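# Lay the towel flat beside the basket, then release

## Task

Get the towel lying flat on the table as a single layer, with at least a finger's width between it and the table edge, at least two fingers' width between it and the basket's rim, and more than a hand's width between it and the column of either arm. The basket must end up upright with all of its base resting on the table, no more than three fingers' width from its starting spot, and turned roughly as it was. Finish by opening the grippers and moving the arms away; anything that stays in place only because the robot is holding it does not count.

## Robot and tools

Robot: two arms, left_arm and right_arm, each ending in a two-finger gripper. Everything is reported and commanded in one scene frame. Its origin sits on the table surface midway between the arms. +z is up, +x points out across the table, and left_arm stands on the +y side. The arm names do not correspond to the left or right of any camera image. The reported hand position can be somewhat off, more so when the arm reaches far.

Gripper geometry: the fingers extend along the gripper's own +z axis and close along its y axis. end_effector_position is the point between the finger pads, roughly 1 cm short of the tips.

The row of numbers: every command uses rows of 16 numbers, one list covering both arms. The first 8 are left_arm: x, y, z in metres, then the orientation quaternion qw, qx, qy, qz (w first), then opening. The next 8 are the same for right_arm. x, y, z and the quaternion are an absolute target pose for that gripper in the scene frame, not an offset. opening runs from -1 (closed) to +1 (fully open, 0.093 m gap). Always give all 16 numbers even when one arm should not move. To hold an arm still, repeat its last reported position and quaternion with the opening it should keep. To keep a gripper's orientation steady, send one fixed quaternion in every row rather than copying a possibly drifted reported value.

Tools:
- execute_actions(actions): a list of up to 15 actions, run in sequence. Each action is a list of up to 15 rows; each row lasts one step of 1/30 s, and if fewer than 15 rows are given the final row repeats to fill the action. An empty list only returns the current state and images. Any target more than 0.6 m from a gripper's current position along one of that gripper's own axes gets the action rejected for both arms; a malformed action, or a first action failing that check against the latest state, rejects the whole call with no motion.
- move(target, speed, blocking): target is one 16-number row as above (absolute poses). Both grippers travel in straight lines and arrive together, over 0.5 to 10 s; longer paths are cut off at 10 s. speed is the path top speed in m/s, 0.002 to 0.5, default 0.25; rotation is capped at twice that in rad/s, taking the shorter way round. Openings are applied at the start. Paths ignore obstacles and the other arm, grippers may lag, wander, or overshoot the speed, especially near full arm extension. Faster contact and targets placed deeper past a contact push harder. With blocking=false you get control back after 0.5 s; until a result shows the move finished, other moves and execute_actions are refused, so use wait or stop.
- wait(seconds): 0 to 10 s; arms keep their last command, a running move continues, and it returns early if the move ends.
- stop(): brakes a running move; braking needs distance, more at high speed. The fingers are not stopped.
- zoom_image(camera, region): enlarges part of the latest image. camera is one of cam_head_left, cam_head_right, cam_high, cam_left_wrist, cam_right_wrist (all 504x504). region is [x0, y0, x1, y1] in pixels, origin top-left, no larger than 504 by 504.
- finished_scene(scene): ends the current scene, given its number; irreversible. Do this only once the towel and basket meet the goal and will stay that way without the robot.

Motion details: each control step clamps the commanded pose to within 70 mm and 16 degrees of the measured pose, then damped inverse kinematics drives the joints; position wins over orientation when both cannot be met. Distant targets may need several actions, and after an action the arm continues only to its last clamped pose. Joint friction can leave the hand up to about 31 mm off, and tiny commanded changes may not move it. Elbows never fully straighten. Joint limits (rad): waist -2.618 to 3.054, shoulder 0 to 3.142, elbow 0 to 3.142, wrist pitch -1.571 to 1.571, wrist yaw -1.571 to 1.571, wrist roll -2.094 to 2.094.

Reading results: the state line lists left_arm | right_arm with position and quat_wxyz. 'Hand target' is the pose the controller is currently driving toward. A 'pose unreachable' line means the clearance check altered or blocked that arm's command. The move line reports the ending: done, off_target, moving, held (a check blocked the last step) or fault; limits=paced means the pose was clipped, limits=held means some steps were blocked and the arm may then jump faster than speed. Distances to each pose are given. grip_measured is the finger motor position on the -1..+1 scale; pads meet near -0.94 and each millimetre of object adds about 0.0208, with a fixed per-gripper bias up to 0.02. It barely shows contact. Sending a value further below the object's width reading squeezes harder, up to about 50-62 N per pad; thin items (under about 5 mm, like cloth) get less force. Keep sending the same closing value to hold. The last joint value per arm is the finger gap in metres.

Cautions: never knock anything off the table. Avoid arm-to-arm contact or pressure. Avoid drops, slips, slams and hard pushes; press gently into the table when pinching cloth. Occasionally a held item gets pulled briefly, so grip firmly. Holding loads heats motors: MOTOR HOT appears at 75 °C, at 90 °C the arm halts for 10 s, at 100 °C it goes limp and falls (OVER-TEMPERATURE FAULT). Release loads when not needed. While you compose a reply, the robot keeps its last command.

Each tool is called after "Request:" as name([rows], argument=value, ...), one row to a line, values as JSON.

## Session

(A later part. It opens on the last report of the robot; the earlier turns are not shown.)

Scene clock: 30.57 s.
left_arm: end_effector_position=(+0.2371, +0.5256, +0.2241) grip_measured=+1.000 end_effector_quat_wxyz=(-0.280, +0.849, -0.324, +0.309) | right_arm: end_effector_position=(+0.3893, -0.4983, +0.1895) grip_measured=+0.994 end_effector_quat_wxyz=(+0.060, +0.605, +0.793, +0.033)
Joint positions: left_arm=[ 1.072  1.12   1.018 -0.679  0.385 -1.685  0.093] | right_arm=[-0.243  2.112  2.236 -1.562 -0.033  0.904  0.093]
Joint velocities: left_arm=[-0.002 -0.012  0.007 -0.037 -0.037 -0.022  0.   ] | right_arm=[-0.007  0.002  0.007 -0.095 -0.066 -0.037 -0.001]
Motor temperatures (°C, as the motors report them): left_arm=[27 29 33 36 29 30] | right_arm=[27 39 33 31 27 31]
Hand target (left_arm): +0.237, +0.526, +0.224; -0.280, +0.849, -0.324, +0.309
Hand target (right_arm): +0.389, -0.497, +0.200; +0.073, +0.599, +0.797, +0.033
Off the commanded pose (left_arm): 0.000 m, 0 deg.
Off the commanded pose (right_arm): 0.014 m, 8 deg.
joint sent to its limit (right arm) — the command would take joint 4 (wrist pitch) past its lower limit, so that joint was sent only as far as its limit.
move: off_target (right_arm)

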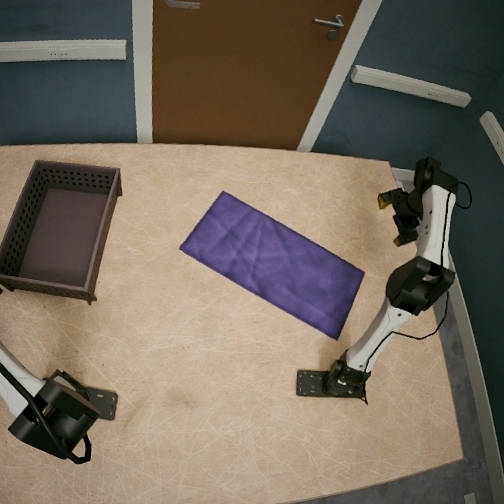

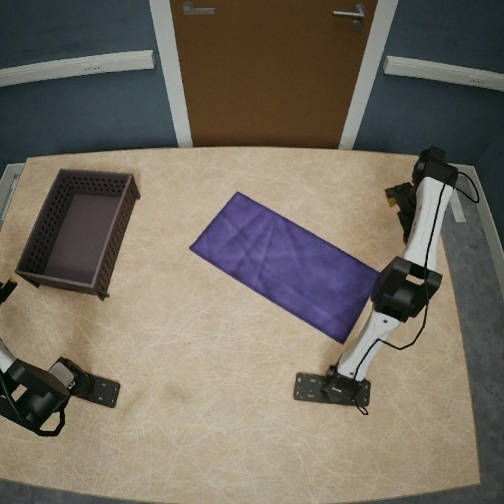

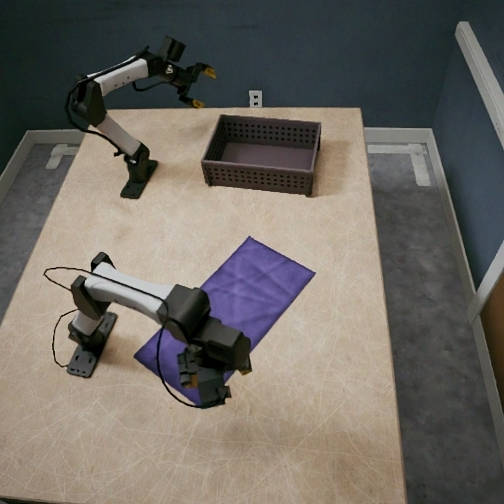

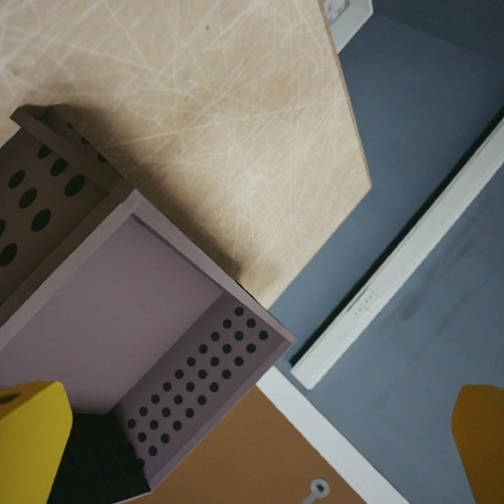

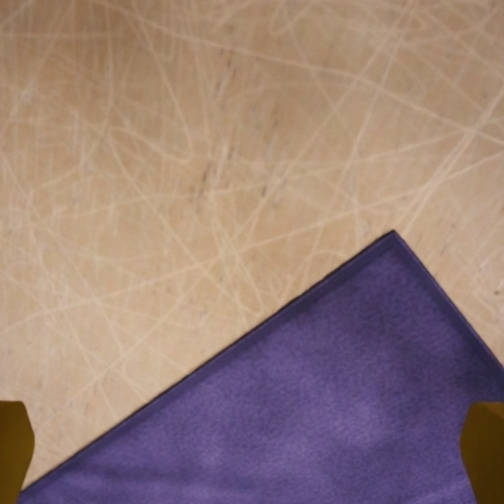

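Request:
move(target=[0.2371,0.5256,0.2241,-0.28,0.849,-0.324,0.309,1, 0.23,-0.405,0.05,0,0.174,0.985,0,0.4])

Scene clock: 35.00 s.
left_arm: end_effector_position=(+0.2371, +0.5256, +0.2241) grip_measured=+1.000 end_effector_quat_wxyz=(-0.280, +0.849, -0.324, +0.309) | right_arm: end_effector_position=(+0.2279, -0.4085, +0.0543) grip_measured=+0.402 end_effector_quat_wxyz=(-0.003, +0.184, +0.983, +0.004)
Joint positions: left_arm=[ 1.072  1.12   1.018 -0.679  0.385 -1.685  0.093] | right_arm=[-0.143  1.511  0.946 -1.014 -0.007  0.07   0.064]
Joint velocities: left_arm=[-0.012 -0.002 -0.007 -0.007  0.066 -0.095  0.   ] | right_arm=[ 0.007 -0.022  0.012 -0.051 -0.007 -0.037 -0.   ]
Motor temperatures (°C, as the motors report them): left_arm=[27 29 33 36 29 30] | right_arm=[27 40 33 31 27 31]
Hand target (left_arm): +0.237, +0.526, +0.224; -0.280, +0.849, -0.324, +0.309
Hand target (right_arm): +0.224, -0.406, +0.052; -0.001, +0.175, +0.985, -0.001
Off the commanded pose (left_arm): 0.000 m, 0 deg.
Off the commanded pose (right_arm): 0.006 m, 1 deg.
move: done

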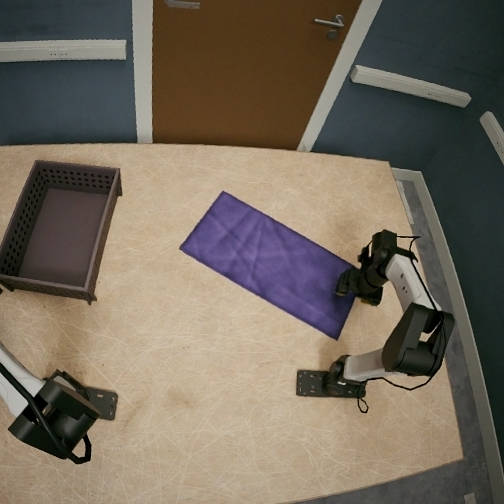

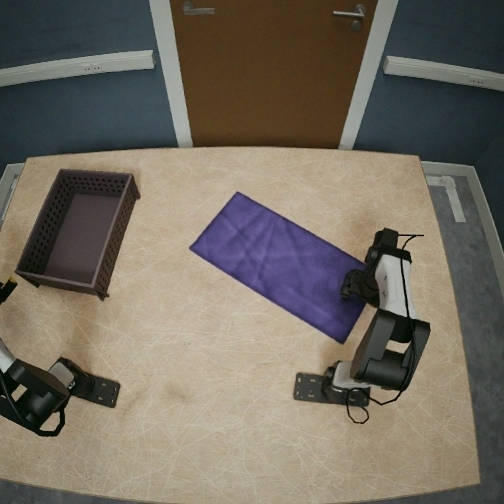

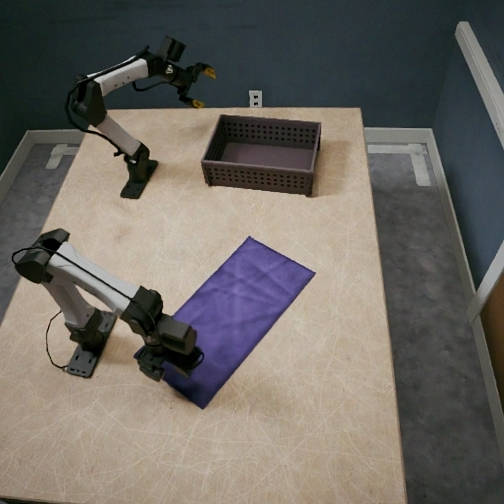

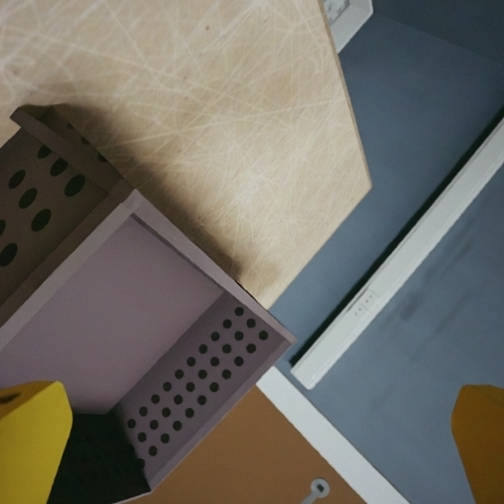

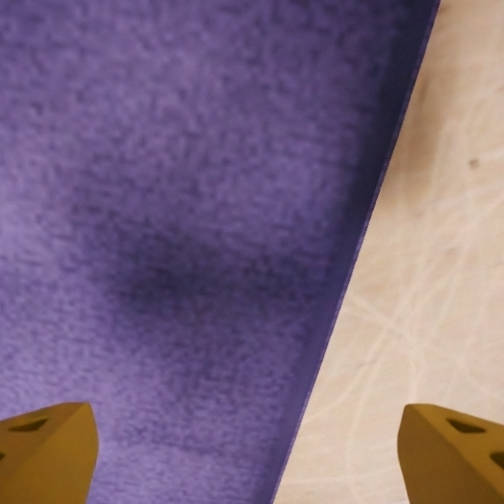

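Request:
move(target=[0.2371,0.5256,0.2241,-0.28,0.849,-0.324,0.309,1, 0.23,-0.395,-0.012,0,0.3,0.954,0,0.4], speed=0.05)

Request:
move(target=[0.2371,0.5256,0.2241,-0.28,0.849,-0.324,0.309,1, 0.23,-0.395,-0.012,0,0.3,0.954,0,-1])

Request:
move(target=[0.2371,0.5256,0.2241,-0.28,0.849,-0.324,0.309,1, 0.31,-0.41,0.02,0,0.2,0.98,0,-1], speed=0.06)

Request:
move(target=[0.2371,0.5256,0.2241,-0.28,0.849,-0.324,0.309,1, 0.31,-0.42,0.012,0,0.2,0.98,0,0.6])

Request:
move(target=[0.2371,0.5256,0.2241,-0.28,0.849,-0.324,0.309,1, 0.3,-0.55,0.2,0,0.2,0.98,0,1])

Scene clock: 53.53 s.
left_arm: end_effector_position=(+0.2371, +0.5256, +0.2241) grip_measured=+1.000 end_effector_quat_wxyz=(-0.280, +0.849, -0.324, +0.309) | right_arm: end_effector_position=(+0.2337, -0.4006, +0.0074) grip_measured=+0.402 end_effector_quat_wxyz=(+0.013, +0.296, +0.955, -0.003)
Joint positions: left_arm=[ 1.072  1.12   1.018 -0.679  0.385 -1.685  0.093] | right_arm=[-0.096  1.576  0.804 -0.774  0.007  0.347  0.064]
Joint velocities: left_arm=[-0.012 -0.007  0.007 -0.037 -0.037  0.022  0.   ] | right_arm=[-0.007 -0.007 -0.012 -0.066  0.007  0.007  0.001]
Motor temperatures (°C, as the motors report them): left_arm=[27 30 35 38 29 30] | right_arm=[27 37 33 31 27 31]
Hand target (left_arm): +0.237, +0.526, +0.224; -0.280, +0.849, -0.324, +0.309
Hand target (right_arm): +0.227, -0.395, -0.010; -0.001, +0.300, +0.954, -0.001
Off the commanded pose (left_arm): 0.000 m, 0 deg.
Off the commanded pose (right_arm): 0.020 m, 2 deg.
move: off_target (right_arm)

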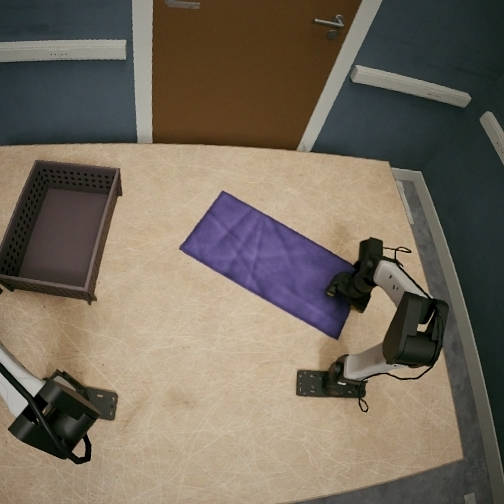

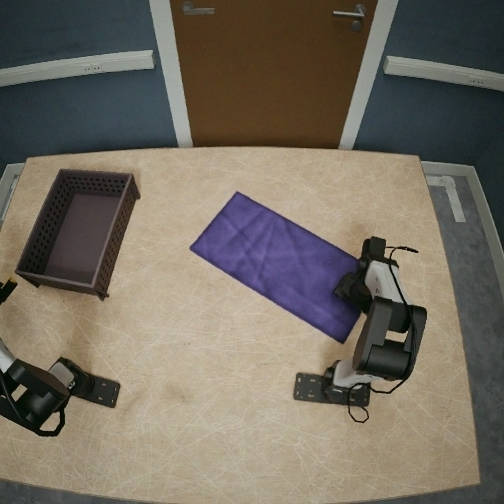

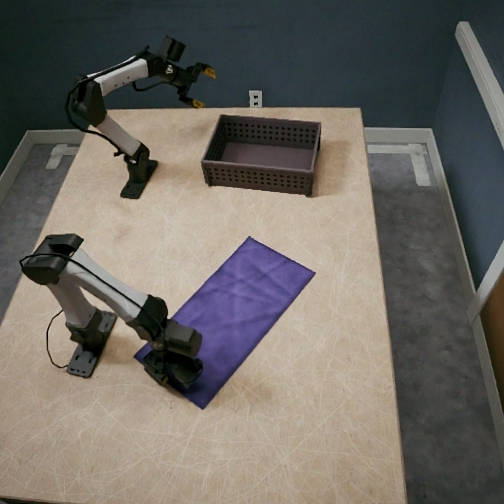

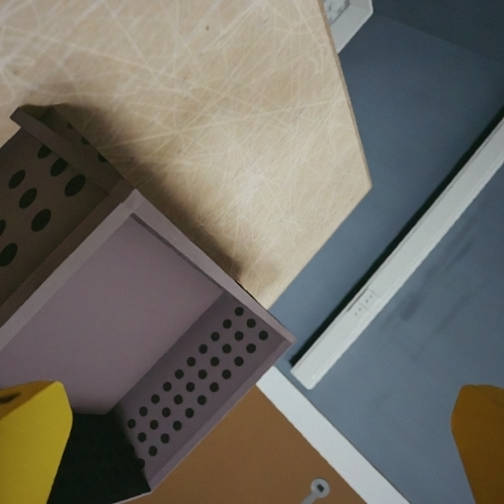

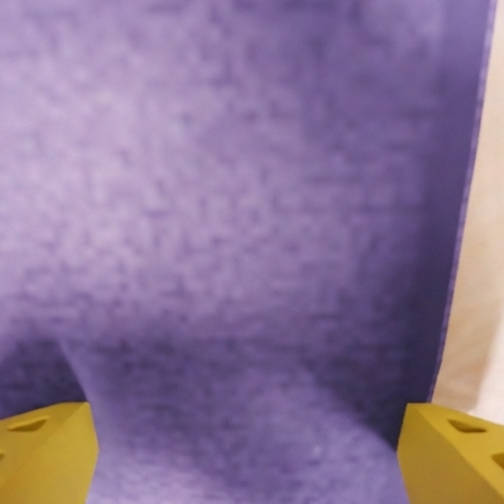

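Scene clock: 54.23 s.
left_arm: end_effector_position=(+0.2371, +0.5256, +0.2241) grip_measured=+1.000 end_effector_quat_wxyz=(-0.280, +0.849, -0.324, +0.309) | right_arm: end_effector_position=(+0.2345, -0.4010, +0.0074) grip_measured=-0.972 end_effector_quat_wxyz=(+0.015, +0.302, +0.953, -0.003)
Joint positions: left_arm=[ 1.072  1.12   1.018 -0.679  0.385 -1.685  0.093] | right_arm=[-0.096  1.576  0.804 -0.77   0.008  0.361  0.   ]
Joint velocities: left_arm=[ 0.002 -0.017 -0.002 -0.007  0.066 -0.066  0.   ] | right_arm=[-0.017 -0.017 -0.002  0.081 -0.037  0.007  0.   ]
Motor temperatures (°C, as the motors report them): left_arm=[27 30 35 38 29 30] | right_arm=[27 37 33 31 27 31]
Hand target (left_arm): +0.237, +0.526, +0.224; -0.280, +0.849, -0.324, +0.309
Hand target (right_arm): +0.228, -0.395, -0.010; -0.000, +0.300, +0.954, -0.000
Off the commanded pose (left_arm): 0.000 m, 0 deg.
Off the commanded pose (right_arm): 0.021 m, 2 deg.
move: off_target (right_arm)

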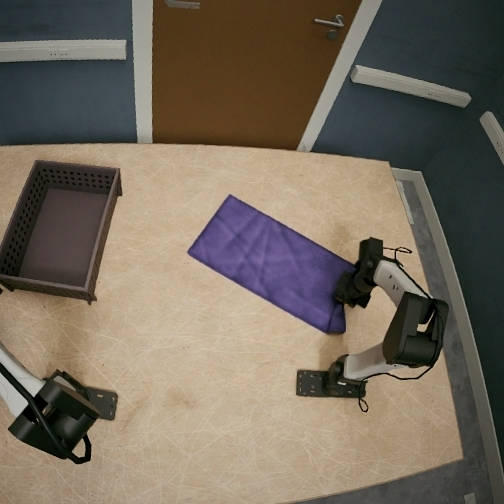

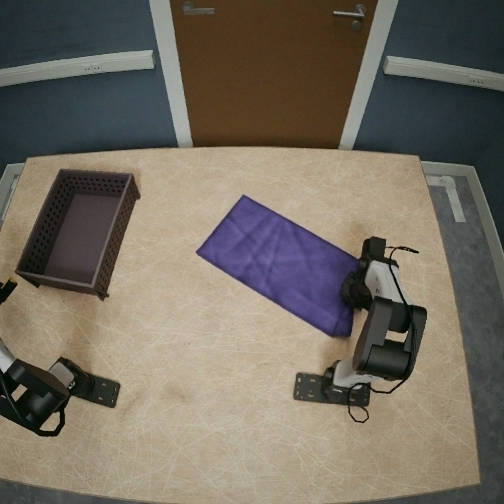

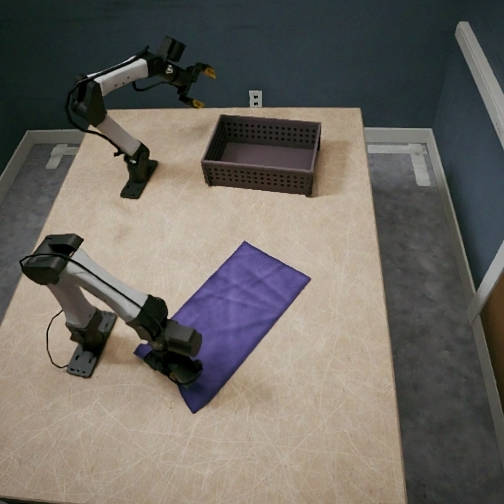

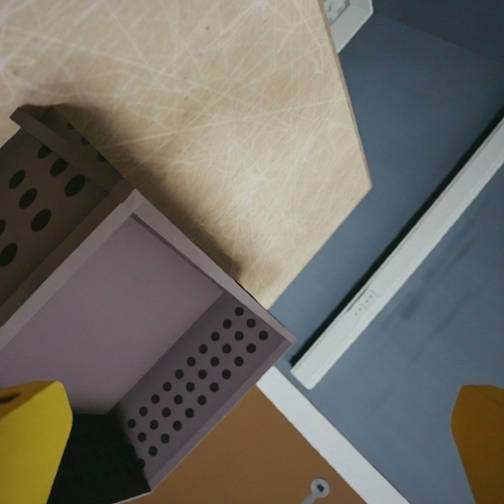

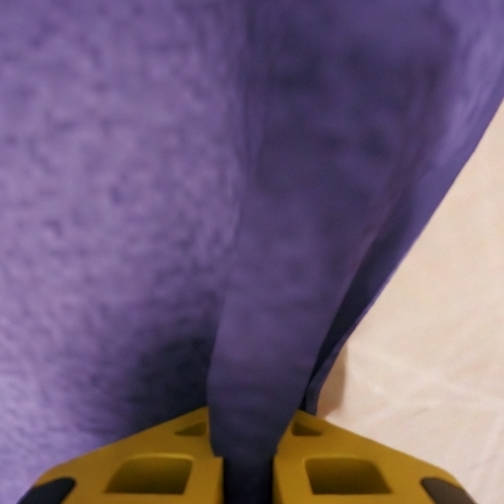

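Scene clock: 56.33 s.
left_arm: end_effector_position=(+0.2371, +0.5256, +0.2241) grip_measured=+1.000 end_effector_quat_wxyz=(-0.280, +0.849, -0.324, +0.309) | right_arm: end_effector_position=(+0.3056, -0.4133, +0.0188) grip_measured=-0.972 end_effector_quat_wxyz=(+0.003, +0.210, +0.978, -0.004)
Joint positions: left_arm=[ 1.072  1.12   1.018 -0.679  0.385 -1.685  0.093] | right_arm=[-0.077  1.831  1.15  -0.883  0.008  0.189  0.   ]
Joint velocities: left_arm=[ 0.002 -0.012  0.002  0.007  0.022 -0.022  0.   ] | right_arm=[-0.002 -0.012 -0.037  0.007 -0.037 -0.022  0.   ]
Motor temperatures (°C, as the motors report them): left_arm=[27 30 35 38 29 30] | right_arm=[27 37 33 31 27 31]
Hand target (left_arm): +0.237, +0.526, +0.224; -0.280, +0.849, -0.324, +0.309
Hand target (right_arm): +0.310, -0.409, +0.019; +0.000, +0.200, +0.980, -0.000
Off the commanded pose (left_arm): 0.000 m, 0 deg.
Off the commanded pose (right_arm): 0.006 m, 1 deg.
move: done

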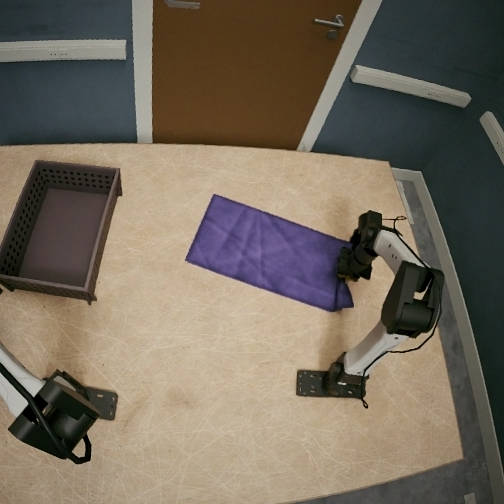

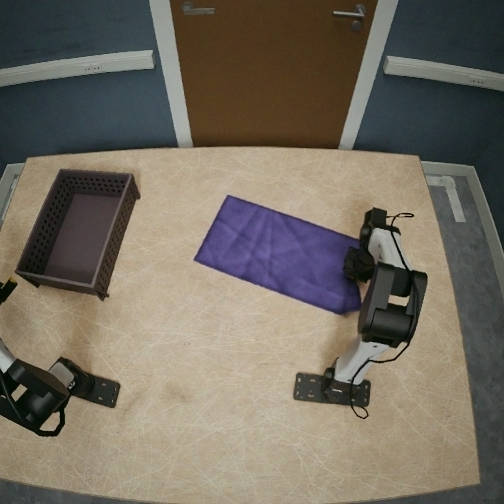

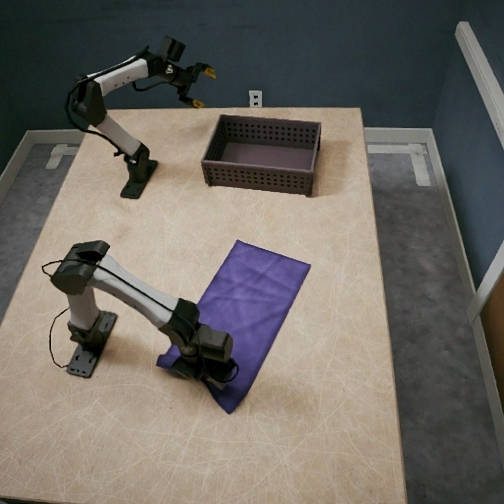

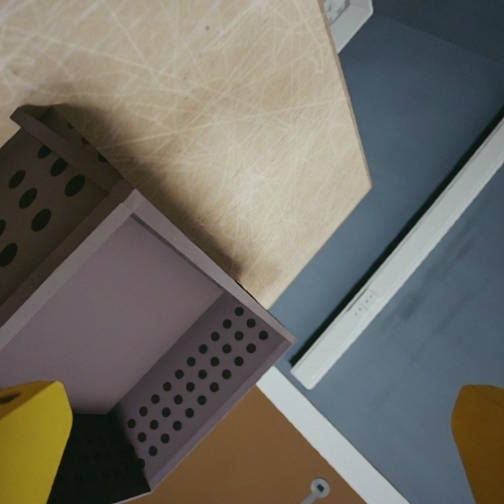

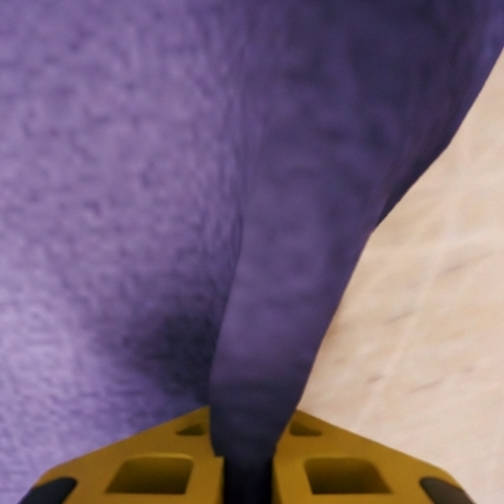

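Scene clock: 57.03 s.
left_arm: end_effector_position=(+0.2371, +0.5256, +0.2241) grip_measured=+1.000 end_effector_quat_wxyz=(-0.280, +0.849, -0.324, +0.309) | right_arm: end_effector_position=(+0.3030, -0.4157, +0.0125) grip_measured=+0.598 end_effector_quat_wxyz=(-0.007, +0.199, +0.980, -0.004)
Joint positions: left_arm=[ 1.072  1.12   1.018 -0.679  0.385 -1.685  0.093] | right_arm=[-0.086  1.852  1.15  -0.883  0.008  0.156  0.074]
Joint velocities: left_arm=[-0.002 -0.012 -0.002  0.022  0.007 -0.007  0.   ] | right_arm=[-0.012  0.012 -0.007 -0.007 -0.051 -0.051  0.001]
Motor temperatures (°C, as the motors report them): left_arm=[27 30 35 38 29 30] | right_arm=[27 37 34 31 27 31]
Hand target (left_arm): +0.237, +0.526, +0.224; -0.280, +0.849, -0.324, +0.309
Hand target (right_arm): +0.310, -0.420, +0.012; +0.000, +0.200, +0.980, +0.000
Off the commanded pose (left_arm): 0.000 m, 0 deg.
Off the commanded pose (right_arm): 0.008 m, 1 deg.
move: done

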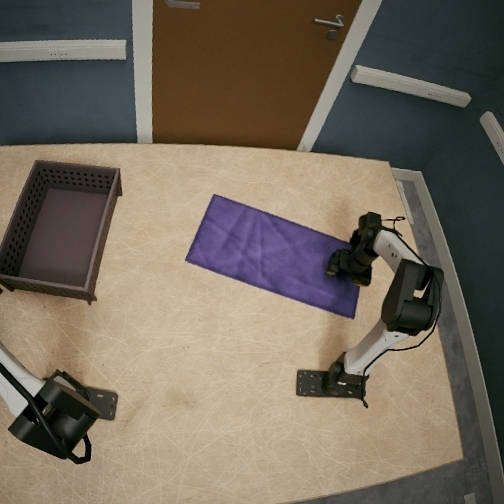

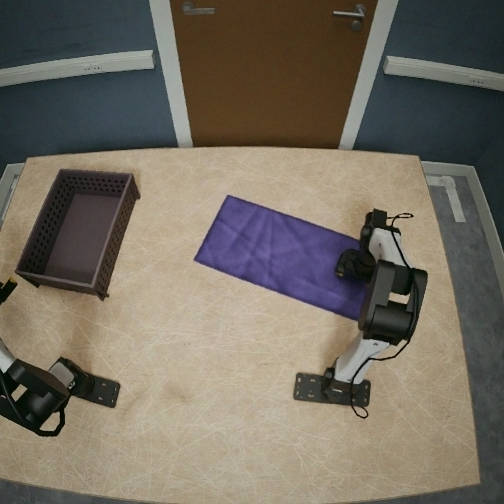

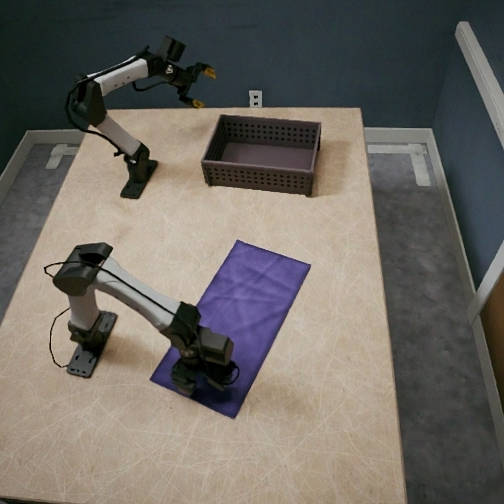

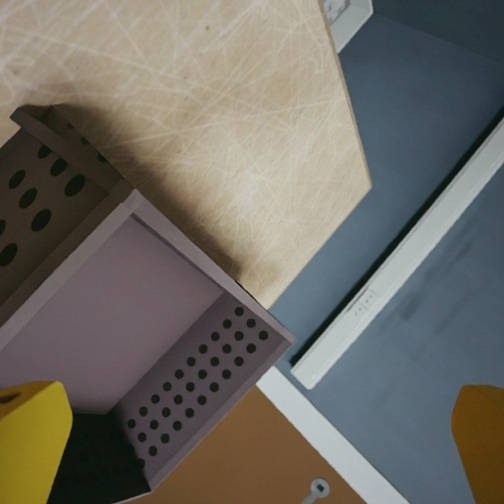

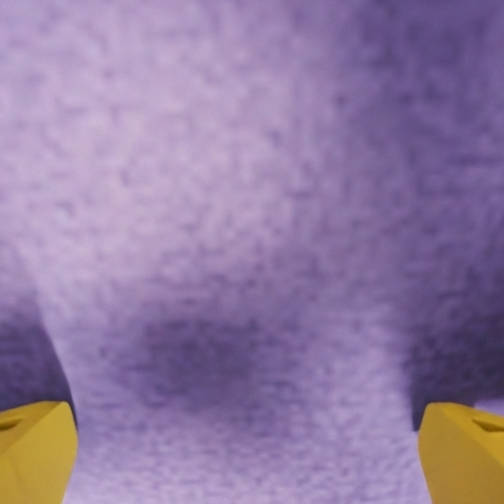

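Scene clock: 58.60 s.
left_arm: end_effector_position=(+0.2371, +0.5256, +0.2241) grip_measured=+1.000 end_effector_quat_wxyz=(-0.280, +0.849, -0.324, +0.309) | right_arm: end_effector_position=(+0.3060, -0.5493, +0.1990) grip_measured=+0.994 end_effector_quat_wxyz=(+0.043, +0.201, +0.978, -0.017)
Joint positions: left_arm=[ 1.072  1.12   1.018 -0.679  0.385 -1.685  0.093] | right_arm=[-0.443  1.931  2.013 -1.561 -0.002 -0.194  0.093]
Joint velocities: left_arm=[-0.002  0.002 -0.002 -0.022 -0.051 -0.081  0.   ] | right_arm=[-0.002 -0.007 -0.007 -0.007  0.051 -0.022 -0.001]
Motor temperatures (°C, as the motors report them): left_arm=[27 30 36 38 29 30] | right_arm=[27 37 34 31 27 31]
Hand target (left_arm): +0.237, +0.526, +0.224; -0.280, +0.849, -0.324, +0.309
Hand target (right_arm): +0.307, -0.550, +0.198; +0.041, +0.200, +0.979, -0.012
Off the commanded pose (left_arm): 0.000 m, 0 deg.
Off the commanded pose (right_arm): 0.006 m, 5 deg.
joint sent to its limit (right arm) — the command would take joint 4 (wrist pitch) past its lower limit, so that joint was sent only as far as its limit.
move: off_target (right_arm)

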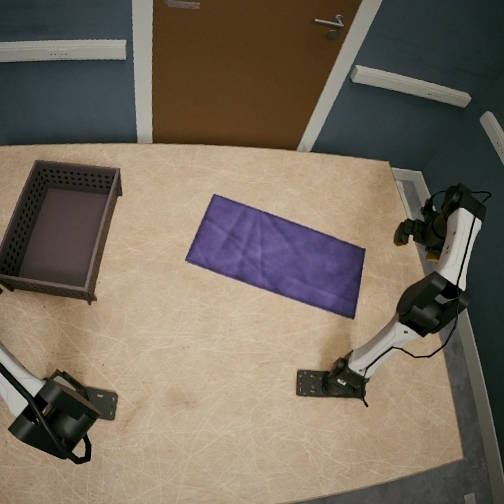

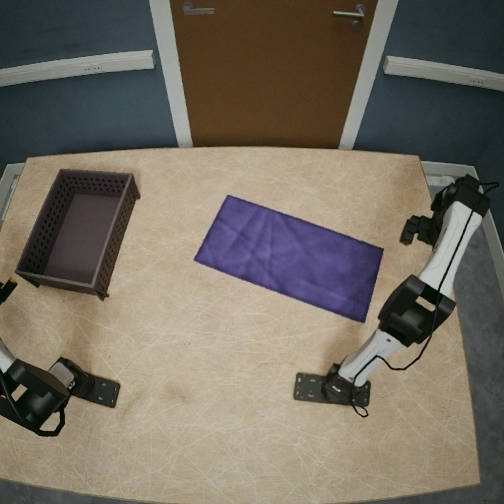

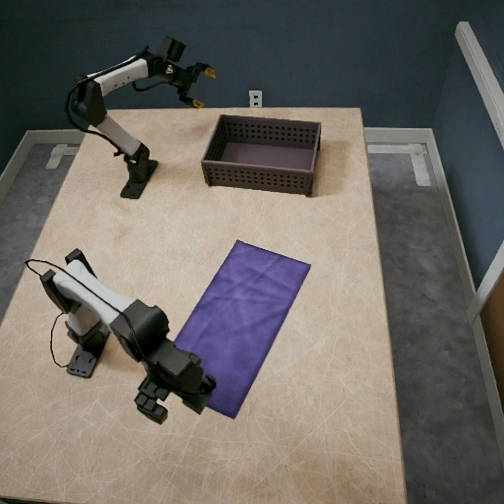

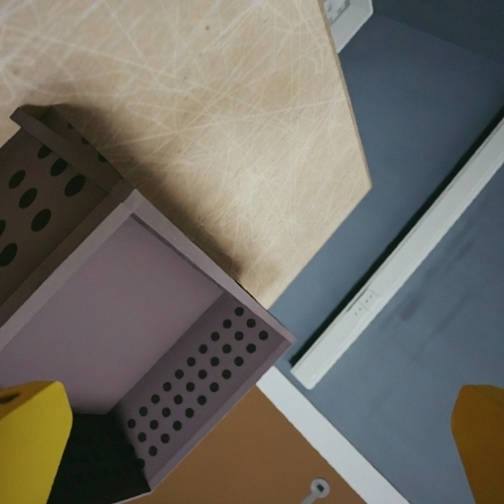

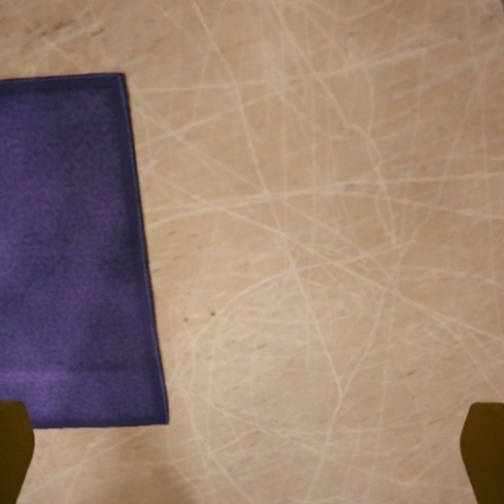

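Flat and clear.

Request:
finished_scene(scene=1)

The scene is finished: the task was done.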